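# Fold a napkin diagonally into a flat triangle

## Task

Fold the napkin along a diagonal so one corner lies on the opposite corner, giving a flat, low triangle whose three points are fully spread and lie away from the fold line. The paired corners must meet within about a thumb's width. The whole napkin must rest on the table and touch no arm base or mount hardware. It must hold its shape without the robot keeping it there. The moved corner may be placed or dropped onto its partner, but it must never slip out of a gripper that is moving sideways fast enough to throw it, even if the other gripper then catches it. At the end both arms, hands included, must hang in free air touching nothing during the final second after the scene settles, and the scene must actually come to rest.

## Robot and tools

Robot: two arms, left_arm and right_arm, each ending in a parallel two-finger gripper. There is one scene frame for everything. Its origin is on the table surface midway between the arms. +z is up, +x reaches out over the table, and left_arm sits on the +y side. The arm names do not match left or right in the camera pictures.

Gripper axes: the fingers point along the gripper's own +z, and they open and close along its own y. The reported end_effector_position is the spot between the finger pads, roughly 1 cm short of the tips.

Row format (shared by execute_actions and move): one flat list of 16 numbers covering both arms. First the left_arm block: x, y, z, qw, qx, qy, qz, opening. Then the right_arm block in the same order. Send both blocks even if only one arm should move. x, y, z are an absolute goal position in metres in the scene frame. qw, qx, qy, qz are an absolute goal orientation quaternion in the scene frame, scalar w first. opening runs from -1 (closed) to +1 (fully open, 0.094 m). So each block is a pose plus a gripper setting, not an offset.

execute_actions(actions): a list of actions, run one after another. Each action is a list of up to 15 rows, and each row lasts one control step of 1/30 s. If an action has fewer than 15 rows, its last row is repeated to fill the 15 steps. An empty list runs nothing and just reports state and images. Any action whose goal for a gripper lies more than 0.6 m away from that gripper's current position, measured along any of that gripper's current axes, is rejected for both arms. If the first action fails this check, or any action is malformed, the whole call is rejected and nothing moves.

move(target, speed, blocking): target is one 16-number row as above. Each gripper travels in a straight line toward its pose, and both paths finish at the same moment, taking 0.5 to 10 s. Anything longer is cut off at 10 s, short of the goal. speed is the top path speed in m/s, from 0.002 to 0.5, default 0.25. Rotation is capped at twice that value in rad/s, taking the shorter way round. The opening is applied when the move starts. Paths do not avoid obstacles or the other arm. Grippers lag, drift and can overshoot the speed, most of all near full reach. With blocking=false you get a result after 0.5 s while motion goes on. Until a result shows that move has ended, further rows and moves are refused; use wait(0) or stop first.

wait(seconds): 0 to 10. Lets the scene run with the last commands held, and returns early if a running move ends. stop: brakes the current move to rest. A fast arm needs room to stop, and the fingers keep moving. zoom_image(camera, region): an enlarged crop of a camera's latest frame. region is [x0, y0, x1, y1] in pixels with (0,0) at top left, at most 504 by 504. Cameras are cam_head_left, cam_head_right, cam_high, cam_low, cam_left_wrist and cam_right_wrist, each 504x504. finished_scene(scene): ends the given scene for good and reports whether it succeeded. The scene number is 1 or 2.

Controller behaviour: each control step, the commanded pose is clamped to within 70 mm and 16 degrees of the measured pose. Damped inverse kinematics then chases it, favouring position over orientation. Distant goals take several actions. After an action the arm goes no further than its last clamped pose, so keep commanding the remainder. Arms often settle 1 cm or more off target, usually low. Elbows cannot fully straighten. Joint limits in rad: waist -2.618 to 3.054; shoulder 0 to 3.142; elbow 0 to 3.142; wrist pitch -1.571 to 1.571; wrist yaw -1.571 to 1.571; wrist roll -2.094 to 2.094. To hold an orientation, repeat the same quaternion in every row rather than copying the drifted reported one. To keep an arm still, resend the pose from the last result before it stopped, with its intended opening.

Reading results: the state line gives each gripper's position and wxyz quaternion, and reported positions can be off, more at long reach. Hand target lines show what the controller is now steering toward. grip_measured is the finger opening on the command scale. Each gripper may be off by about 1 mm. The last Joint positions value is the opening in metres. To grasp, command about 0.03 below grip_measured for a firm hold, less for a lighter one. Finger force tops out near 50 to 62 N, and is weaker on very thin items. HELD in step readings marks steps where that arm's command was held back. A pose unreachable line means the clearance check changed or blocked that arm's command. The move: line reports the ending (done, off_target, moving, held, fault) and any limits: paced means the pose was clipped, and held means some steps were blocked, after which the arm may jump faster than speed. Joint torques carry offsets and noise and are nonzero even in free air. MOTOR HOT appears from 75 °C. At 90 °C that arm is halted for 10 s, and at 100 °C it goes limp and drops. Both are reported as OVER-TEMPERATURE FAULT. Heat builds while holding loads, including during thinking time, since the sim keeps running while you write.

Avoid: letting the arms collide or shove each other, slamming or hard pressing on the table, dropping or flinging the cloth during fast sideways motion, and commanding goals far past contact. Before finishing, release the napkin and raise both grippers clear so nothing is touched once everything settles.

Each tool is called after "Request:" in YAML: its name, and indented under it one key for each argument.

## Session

Request:
execute_actions:
  actions: []

Scene clock: 0.00 s.
left_arm: end_effector_position=(+0.4241, +0.2359, +0.3922) grip_measured=+1.000 end_effector_quat_wxyz=(+0.694, -0.008, +0.720, +0.003) | right_arm: end_effector_position=(+0.3713, -0.0135, +0.1227) grip_measured=-0.971 end_effector_quat_wxyz=(+0.298, -0.218, +0.926, +0.070)
Joint positions: left_arm=[-0.01   1.064  1.03  -0.002  0.016 -0.006  0.094] | right_arm=[ 0.641  1.856  1.427 -0.526  0.099  0.139  0.001]
Joint velocities: left_arm=[ 0.012 -0.012 -0.022  0.007 -0.007 -0.022  0.   ] | right_arm=[-0.012 -0.012  0.007 -0.022 -0.007  0.022 -0.001]
Joint torques (N m, as the arm reports them, + toward a larger angle): no reading
Motor temperatures (°C, as the motors report them): left_arm=[27 29 27 29 27 27] | right_arm=[27 29 28 27 26 26]
Hand target (left_arm): +0.421, +0.236, +0.401; +0.702, -0.007, +0.712, +0.003
Hand target (right_arm): +0.373, -0.013, +0.128; +0.305, -0.217, +0.924, +0.071

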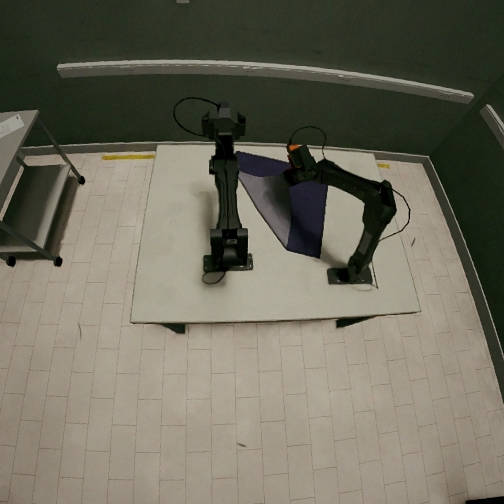

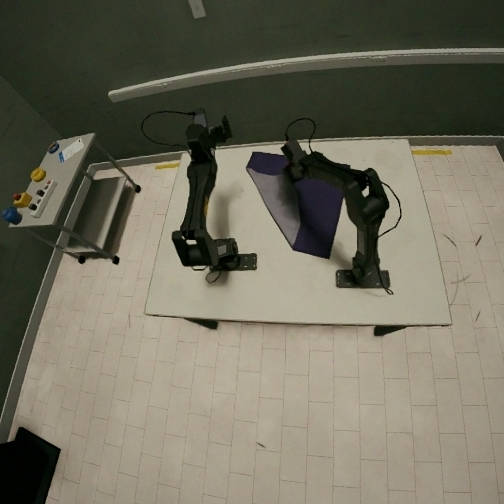

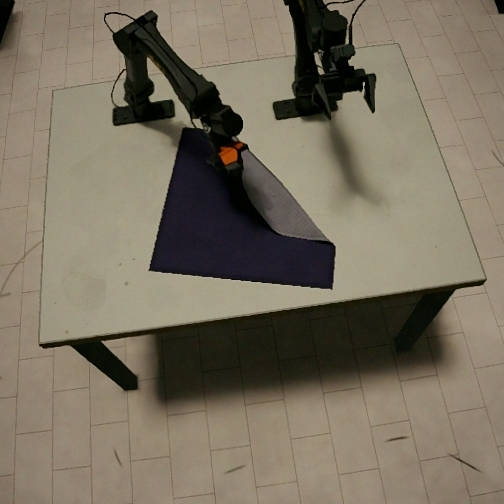

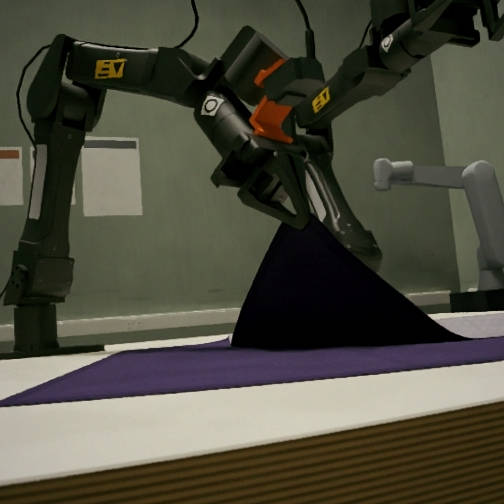

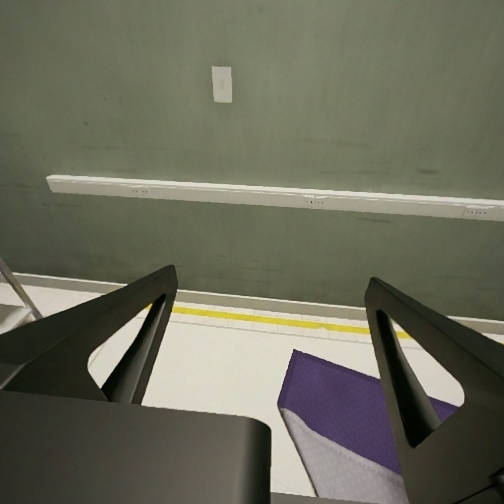

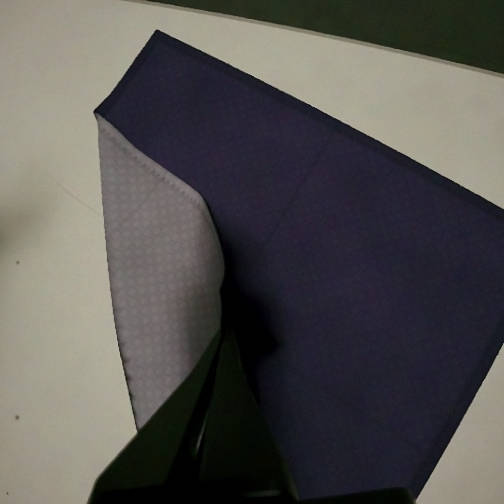

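Request:
move:
  target: [0.421,0.236,0.401,0.702,-0.007,0.712,0.003,1,0.47,-0.21,0.085,0.305,-0.217,0.924,0.071,-1]
  speed: 0.1

Request:
zoom_image:
  camera: "cam_high"
  region: [130,110,350,310]

Scene clock: 4.37 s.
left_arm: end_effector_position=(+0.4241, +0.2359, +0.3922) grip_measured=+1.000 end_effector_quat_wxyz=(+0.694, -0.008, +0.720, +0.003) | right_arm: end_effector_position=(+0.4614, -0.2101, +0.0774) grip_measured=-0.971 end_effector_quat_wxyz=(+0.291, -0.208, +0.931, +0.075)
Joint positions: left_arm=[-0.01   1.064  1.03  -0.002  0.016 -0.006  0.094] | right_arm=[ 0.082  1.974  1.415 -0.439 -0.223 -0.3    0.001]
Joint velocities: left_arm=[-0.007  0.027 -0.007 -0.022  0.051 -0.066  0.   ] | right_arm=[-0.002 -0.017  0.012 -0.022  0.037 -0.037  0.001]
Joint torques (N m, as the arm reports them, + toward a larger angle): left_arm=[ 0.24 -2.47  7.25  1.95  0.02 -0.03] | right_arm=[ -0.13 -10.26   9.85   1.74  -0.23  -0.09]
Motor temperatures (°C, as the motors report them): left_arm=[27 29 28 30 27 27] | right_arm=[27 30 28 28 26 26]
Hand target (left_arm): +0.421, +0.236, +0.401; +0.702, -0.007, +0.712, +0.003
Hand target (right_arm): +0.470, -0.208, +0.085; +0.305, -0.215, +0.925, +0.077
Off the commanded pose (left_arm): 0.009 m, 1 deg.
Off the commanded pose (right_arm): 0.011 m, 2 deg.
move: off_target (right_arm)

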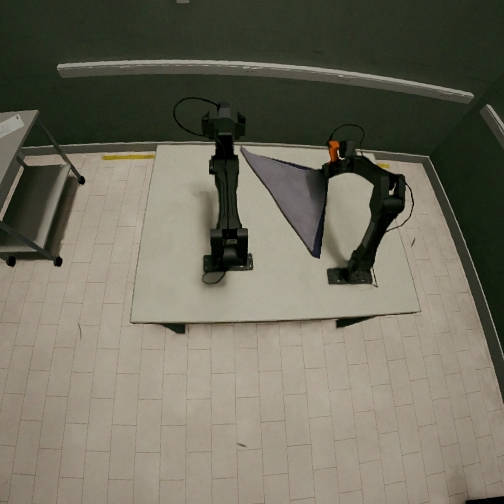

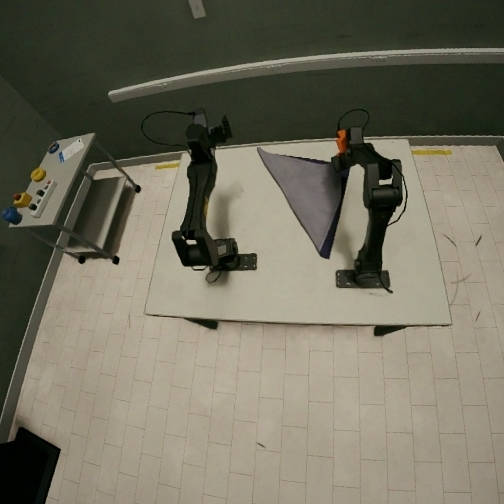

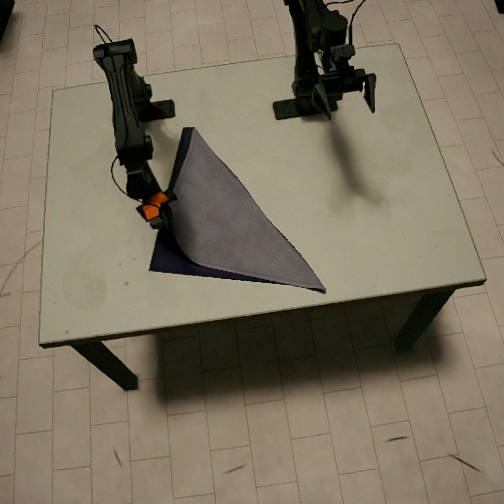

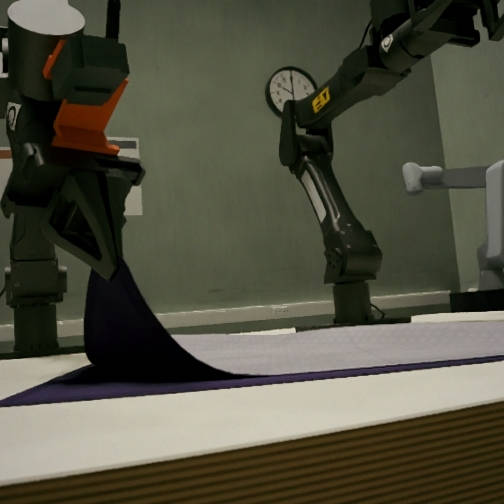

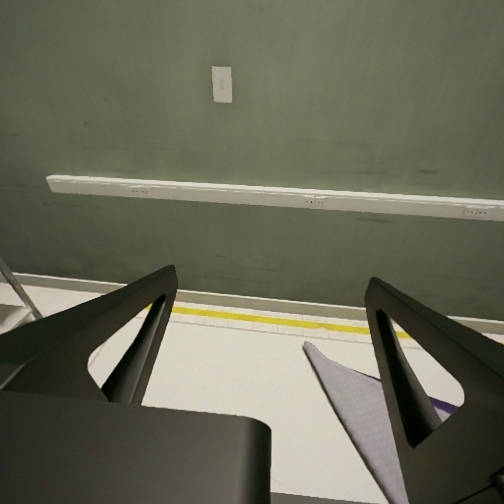

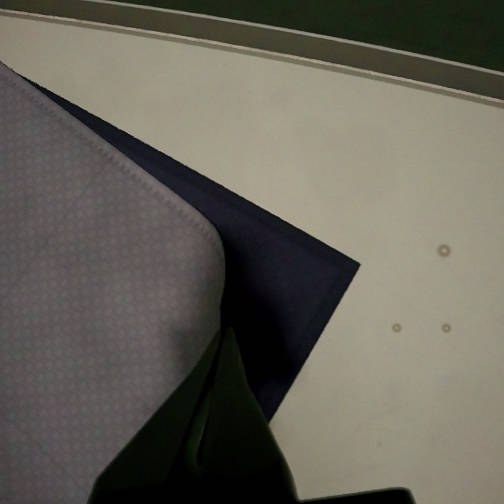

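Region (130, 110, 350, 310) of cam_high's 504x504 image, scaled by 2.291, with more detail than that image has; it fills the top 458 rows of this view, and the rest is white.

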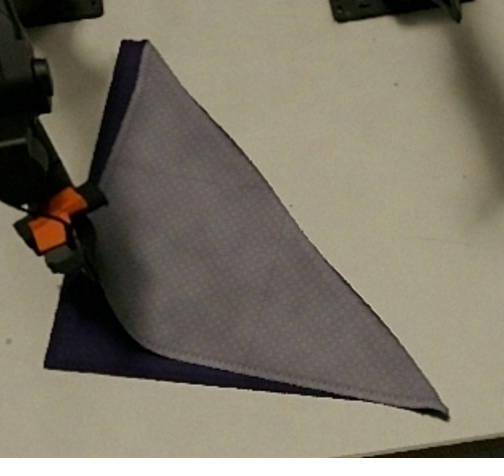

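Request:
move:
  target: [0.421,0.236,0.401,0.702,-0.007,0.712,0.003,1,0.51,-0.228,0.052,0.305,-0.217,0.924,0.071,-1]
  speed: 0.05

Request:
zoom_image:
  camera: "cam_high"
  region: [130,110,350,310]

Scene clock: 7.23 s.
left_arm: end_effector_position=(+0.4241, +0.2359, +0.3922) grip_measured=+1.000 end_effector_quat_wxyz=(+0.694, -0.008, +0.720, +0.003) | right_arm: end_effector_position=(+0.4980, -0.2266, +0.0424) grip_measured=-0.971 end_effector_quat_wxyz=(+0.286, -0.213, +0.932, +0.071)
Joint positions: left_arm=[-0.01   1.064  1.03  -0.002  0.016 -0.006  0.094] | right_arm=[ 0.04   2.155  1.553 -0.415 -0.24  -0.349  0.001]
Joint velocities: left_arm=[ 0.002  0.017  0.022 -0.007 -0.037 -0.037  0.   ] | right_arm=[-0.022  0.007  0.012 -0.066 -0.037 -0.037 -0.   ]
Joint torques (N m, as the arm reports them, + toward a larger angle): left_arm=[ 0.17 -2.5   7.18  1.99  0.02 -0.06] | right_arm=[ -0.64 -11.92   9.93   1.81  -0.27  -0.03]
Motor temperatures (°C, as the motors report them): left_arm=[27 29 28 31 27 27] | right_arm=[27 30 29 28 26 26]
Hand target (left_arm): +0.421, +0.236, +0.401; +0.702, -0.007, +0.712, +0.003
Hand target (right_arm): +0.509, -0.227, +0.052; +0.305, -0.217, +0.924, +0.071
Off the commanded pose (left_arm): 0.009 m, 1 deg.
Off the commanded pose (right_arm): 0.015 m, 2 deg.
move: off_target (right_arm)

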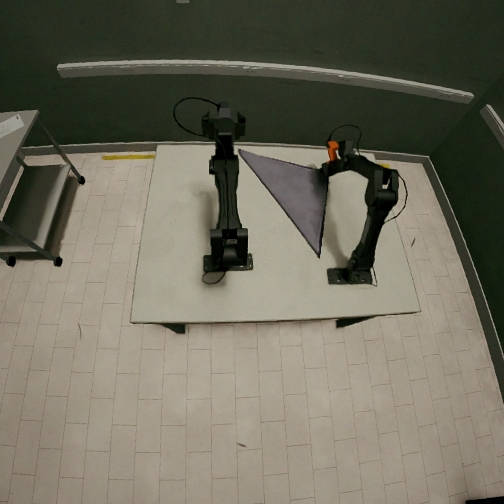

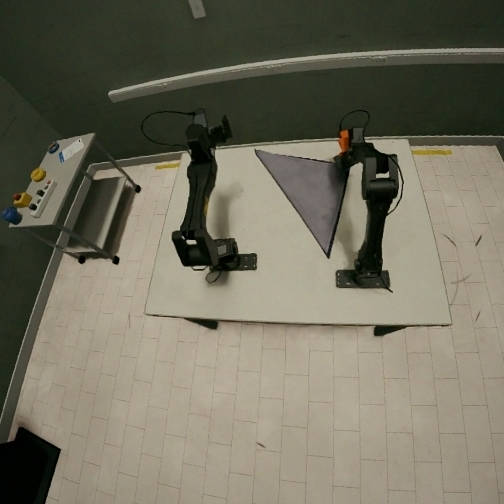

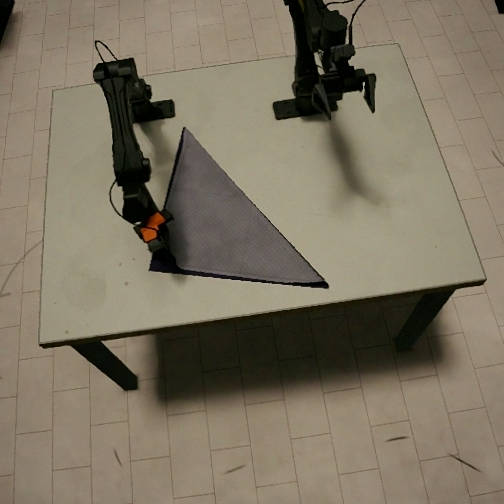

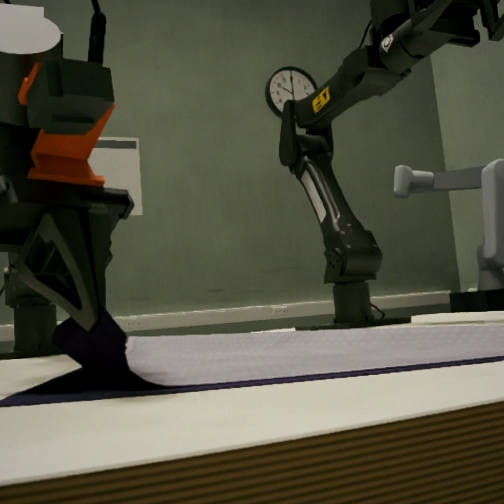

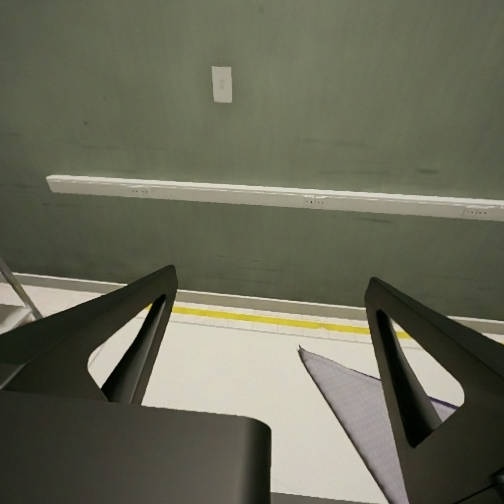

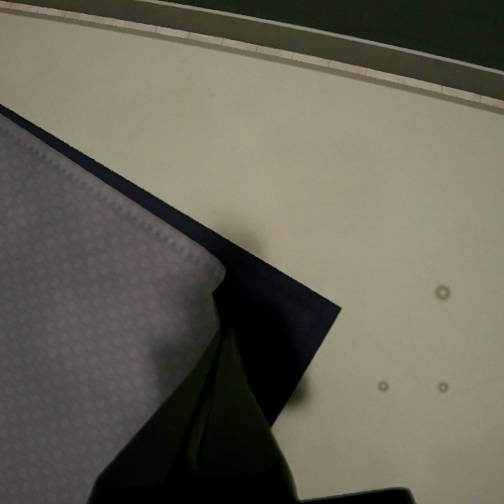

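Region (130, 110, 350, 310) of cam_high's 504x504 image, scaled by 2.291, with more detail than that image has; it fills the top 458 rows of this view, and the rest is white.

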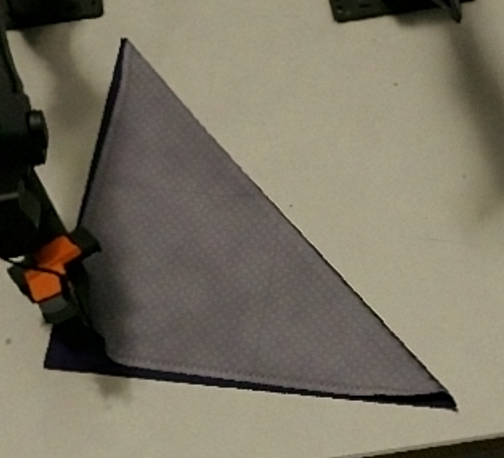

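Request:
move:
  target: [0.421,0.236,0.401,0.702,-0.007,0.712,0.003,1,0.521,-0.246,0.046,0.305,-0.217,0.924,0.071,-1]
  speed: 0.04

Request:
zoom_image:
  camera: "cam_high"
  region: [130,110,350,310]

Scene clock: 9.30 s.
left_arm: end_effector_position=(+0.4241, +0.2359, +0.3922) grip_measured=+1.000 end_effector_quat_wxyz=(+0.694, -0.008, +0.720, +0.003) | right_arm: end_effector_position=(+0.5142, -0.2445, +0.0401) grip_measured=-0.972 end_effector_quat_wxyz=(+0.296, -0.213, +0.928, +0.069)
Joint positions: left_arm=[-0.01   1.064  1.03  -0.002  0.016 -0.006  0.094] | right_arm=[-0.     2.206  1.616 -0.415 -0.262 -0.383  0.001]
Joint velocities: left_arm=[-0.002  0.002  0.007 -0.037 -0.051  0.007  0.   ] | right_arm=[-0.002  0.012 -0.017  0.066 -0.007 -0.037 -0.   ]
Joint torques (N m, as the arm reports them, + toward a larger angle): left_arm=[ 0.19 -2.45  7.24  1.98  0.01 -0.04] | right_arm=[ -0.63 -12.03   9.86   1.62  -0.3   -0.04]
Motor temperatures (°C, as the motors report them): left_arm=[27 29 28 31 27 27] | right_arm=[27 31 29 28 27 26]
Hand target (left_arm): +0.421, +0.236, +0.401; +0.702, -0.007, +0.712, +0.003
Hand target (right_arm): +0.521, -0.246, +0.046; +0.306, -0.217, +0.924, +0.072
Off the commanded pose (left_arm): 0.009 m, 1 deg.
Off the commanded pose (right_arm): 0.009 m, 1 deg.
move: done

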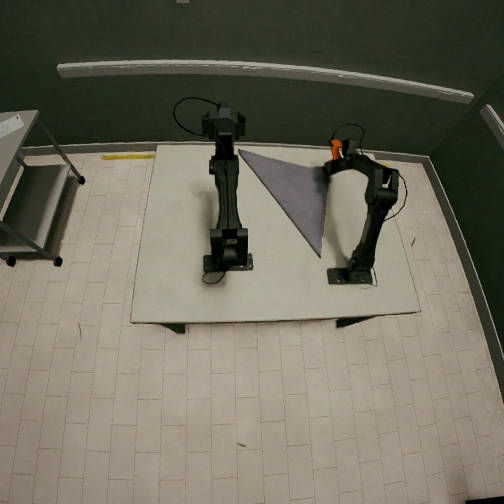

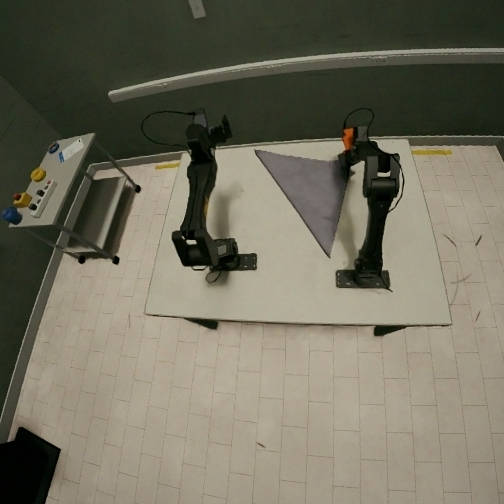

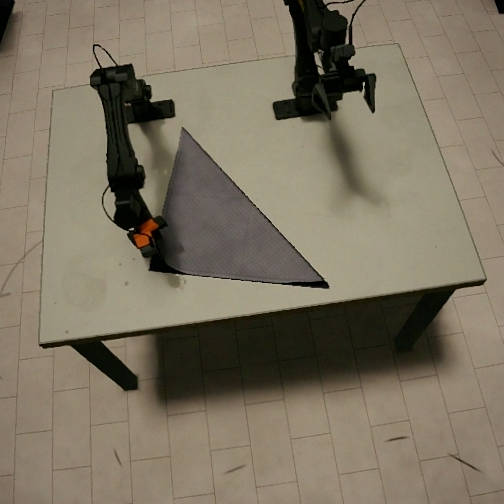

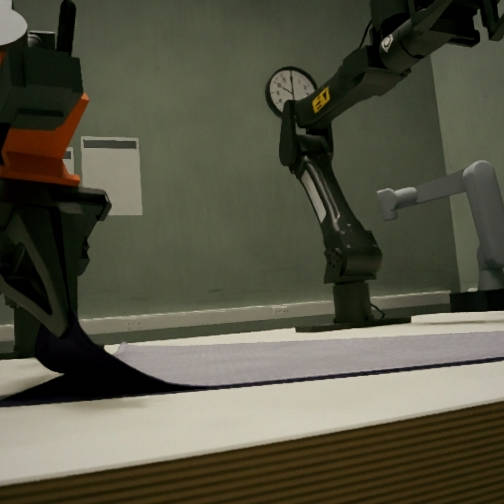

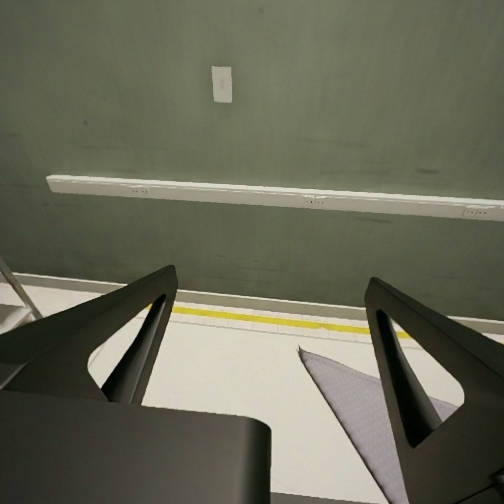

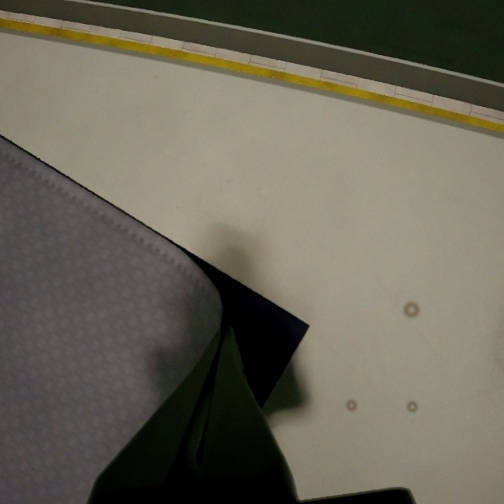

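Region (130, 110, 350, 310) of cam_high's 504x504 image, scaled by 2.291, with more detail than that image has; it fills the top 458 rows of this view, and the rest is white.

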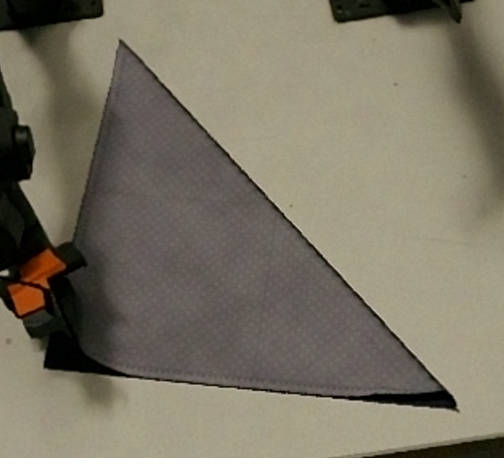

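Edges aligned. Release.

Request:
execute_actions:
  actions:
    - [[0.421,0.236,0.401,0.702,-0.007,0.712,0.003,1,0.521,-0.246,0.046,0.305,-0.217,0.924,0.071,0.3]]
    - [[0.421,0.236,0.401,0.702,-0.007,0.712,0.003,1,0.521,-0.246,0.046,0.305,-0.217,0.924,0.071,0.3]]

Request:
move:
  target: [0.421,0.236,0.401,0.702,-0.007,0.712,0.003,1,0.505,-0.25,0.11,0.305,-0.217,0.924,0.071,0.3]
  speed: 0.08

Scene clock: 12.37 s.
left_arm: end_effector_position=(+0.4241, +0.2359, +0.3922) grip_measured=+1.000 end_effector_quat_wxyz=(+0.694, -0.008, +0.720, +0.003) | right_arm: end_effector_position=(+0.5142, -0.2442, +0.0402) grip_measured=+0.297 end_effector_quat_wxyz=(+0.296, -0.214, +0.928, +0.070)
Joint positions: left_arm=[-0.01   1.064  1.03  -0.002  0.016 -0.006  0.094] | right_arm=[-0.     2.206  1.616 -0.415 -0.263 -0.385  0.061]
Joint velocities: left_arm=[ 0.012 -0.012  0.002  0.007 -0.007 -0.037  0.   ] | right_arm=[ 0.007 -0.012  0.007  0.007 -0.022  0.051 -0.001]
Joint torques (N m, as the arm reports them, + toward a larger angle): left_arm=[ 0.22 -2.42  7.18  1.97  0.02 -0.04] | right_arm=[ -0.53 -12.22   9.83   1.61  -0.29  -0.06]
Motor temperatures (°C, as the motors report them): left_arm=[27 29 29 32 27 27] | right_arm=[27 31 29 29 27 26]
Hand target (left_arm): +0.421, +0.236, +0.401; +0.702, -0.007, +0.712, +0.003
Hand target (right_arm): +0.521, -0.246, +0.046; +0.305, -0.217, +0.924, +0.071
Off the commanded pose (left_arm): 0.009 m, 1 deg.
Off the commanded pose (right_arm): 0.009 m, 1 deg.
Step readings (end_effector_position; steps 1 to 15: 1st action; 16 to 30: 2nd action):
0: left_arm (+0.4241, +0.2359, +0.3922) | right_arm (+0.5142, -0.2442, +0.0402)
1: left_arm (+0.4241, +0.2359, +0.3922) | right_arm (+0.5142, -0.2442, +0.0402)
2: left_arm (+0.4241, +0.2359, +0.3922) | right_arm (+0.5142, -0.2442, +0.0402)
4: left_arm (+0.4241, +0.2359, +0.3922) | right_arm (+0.5142, -0.2442, +0.0402)
8: left_arm (+0.4241, +0.2359, +0.3922) | right_arm (+0.5142, -0.2442, +0.0402)
15: left_arm (+0.4241, +0.2359, +0.3922) | right_arm (+0.5142, -0.2442, +0.0402)
16: left_arm (+0.4241, +0.2359, +0.3922) | right_arm (+0.5142, -0.2442, +0.0402)
17: left_arm (+0.4241, +0.2359, +0.3922) | right_arm (+0.5142, -0.2442, +0.0402)
19: left_arm (+0.4241, +0.2359, +0.3922) | right_arm (+0.5142, -0.2442, +0.0402)
23: left_arm (+0.4241, +0.2359, +0.3922) | right_arm (+0.5142, -0.2442, +0.0402)
30: end_effector_position above

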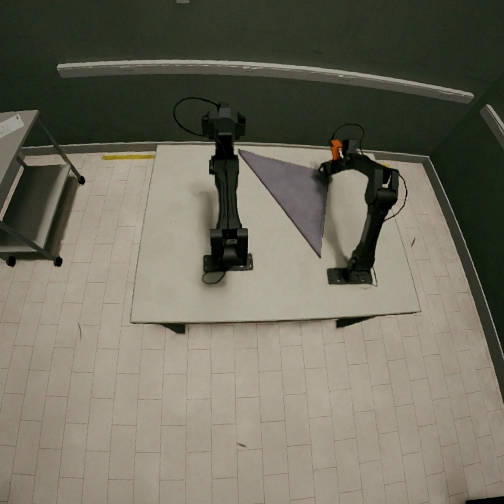

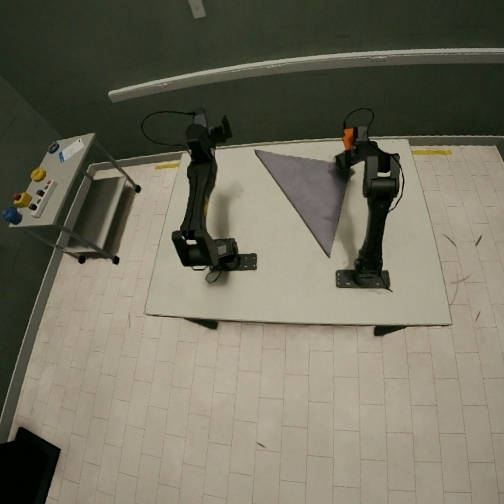

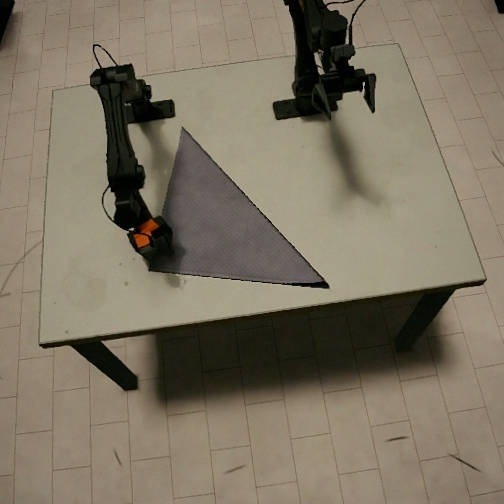

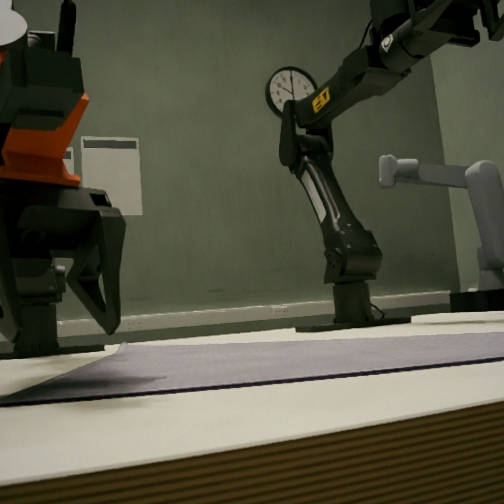

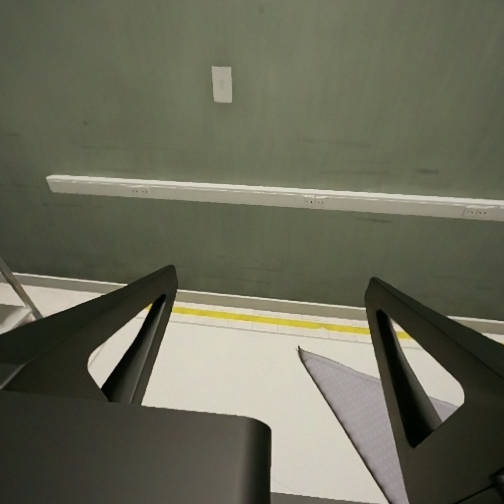

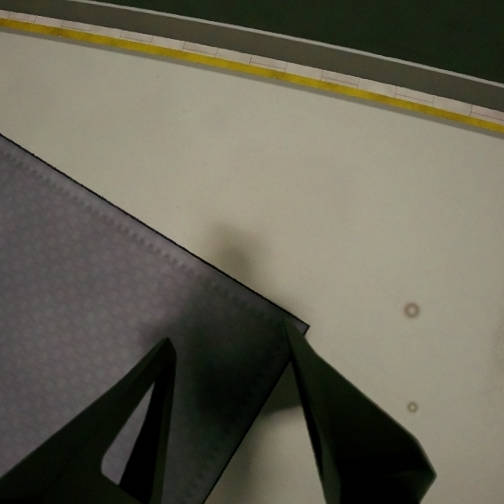

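Scene clock: 13.80 s.
left_arm: end_effector_position=(+0.4241, +0.2359, +0.3922) grip_measured=+1.000 end_effector_quat_wxyz=(+0.694, -0.008, +0.720, +0.003) | right_arm: end_effector_position=(+0.5034, -0.2485, +0.0928) grip_measured=+0.297 end_effector_quat_wxyz=(+0.292, -0.214, +0.930, +0.070)
Joint positions: left_arm=[-0.01   1.064  1.03  -0.002  0.016 -0.006  0.094] | right_arm=[-0.01   2.116  1.694 -0.594 -0.268 -0.394  0.061]
Joint velocities: left_arm=[ 0.007 -0.012  0.002 -0.037  0.007  0.022  0.   ] | right_arm=[-0.012  0.002  0.002  0.007 -0.022 -0.007 -0.   ]
Joint torques (N m, as the arm reports them, + toward a larger angle): left_arm=[ 0.2  -2.45  7.25  1.97  0.04 -0.03] | right_arm=[ -0.62 -13.72   9.82   1.44  -0.3   -0.07]
Motor temperatures (°C, as the motors report them): left_arm=[27 29 29 32 27 27] | right_arm=[27 32 29 29 27 26]
Hand target (left_arm): +0.421, +0.236, +0.401; +0.702, -0.007, +0.712, +0.003
Hand target (right_arm): +0.506, -0.250, +0.110; +0.305, -0.217, +0.925, +0.071
Off the commanded pose (left_arm): 0.009 m, 1 deg.
Off the commanded pose (right_arm): 0.017 m, 2 deg.
move: off_target (right_arm)

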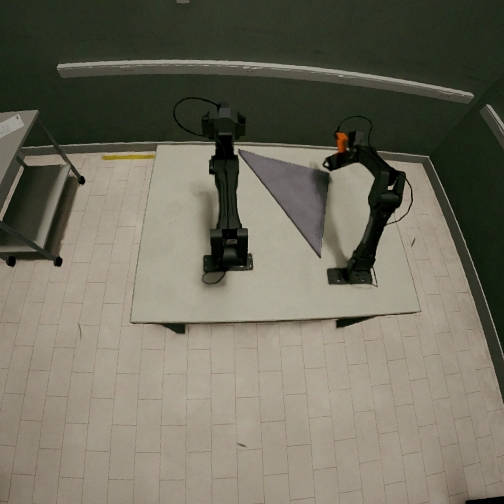

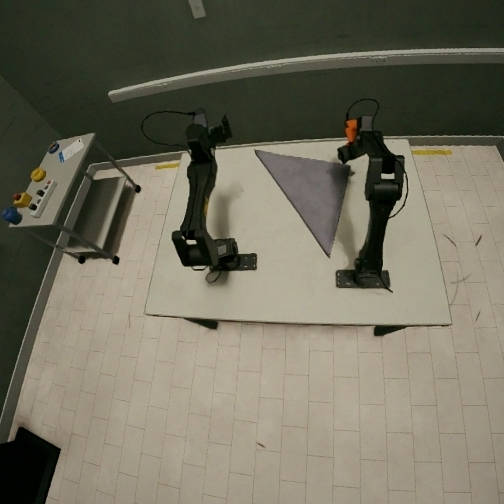

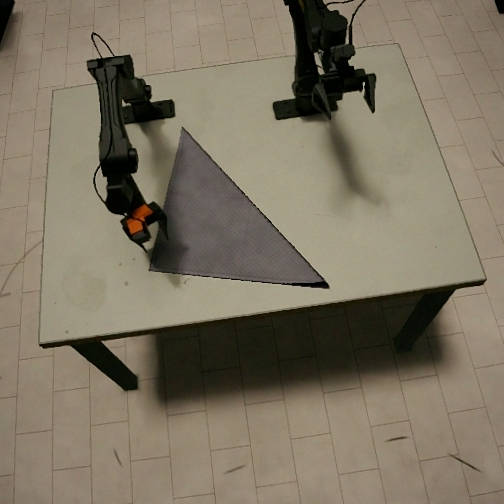

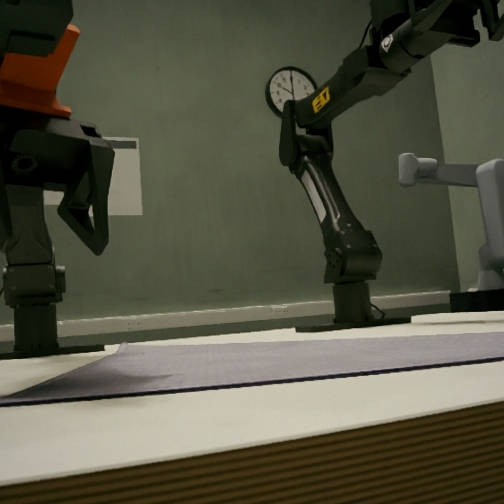

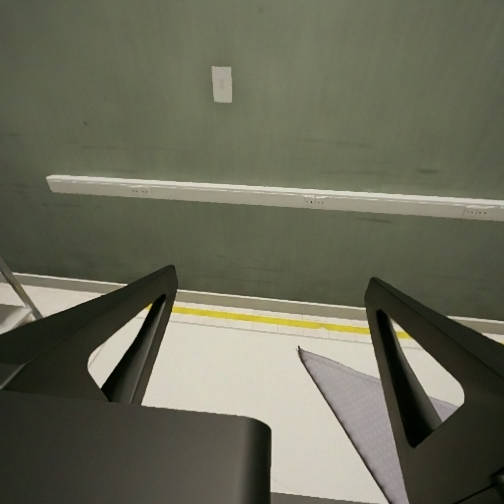

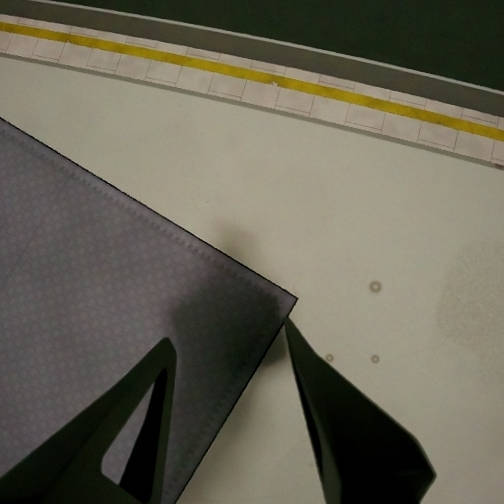

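Request:
finished_scene:
  scene: 2

The scene is finished: the task was done.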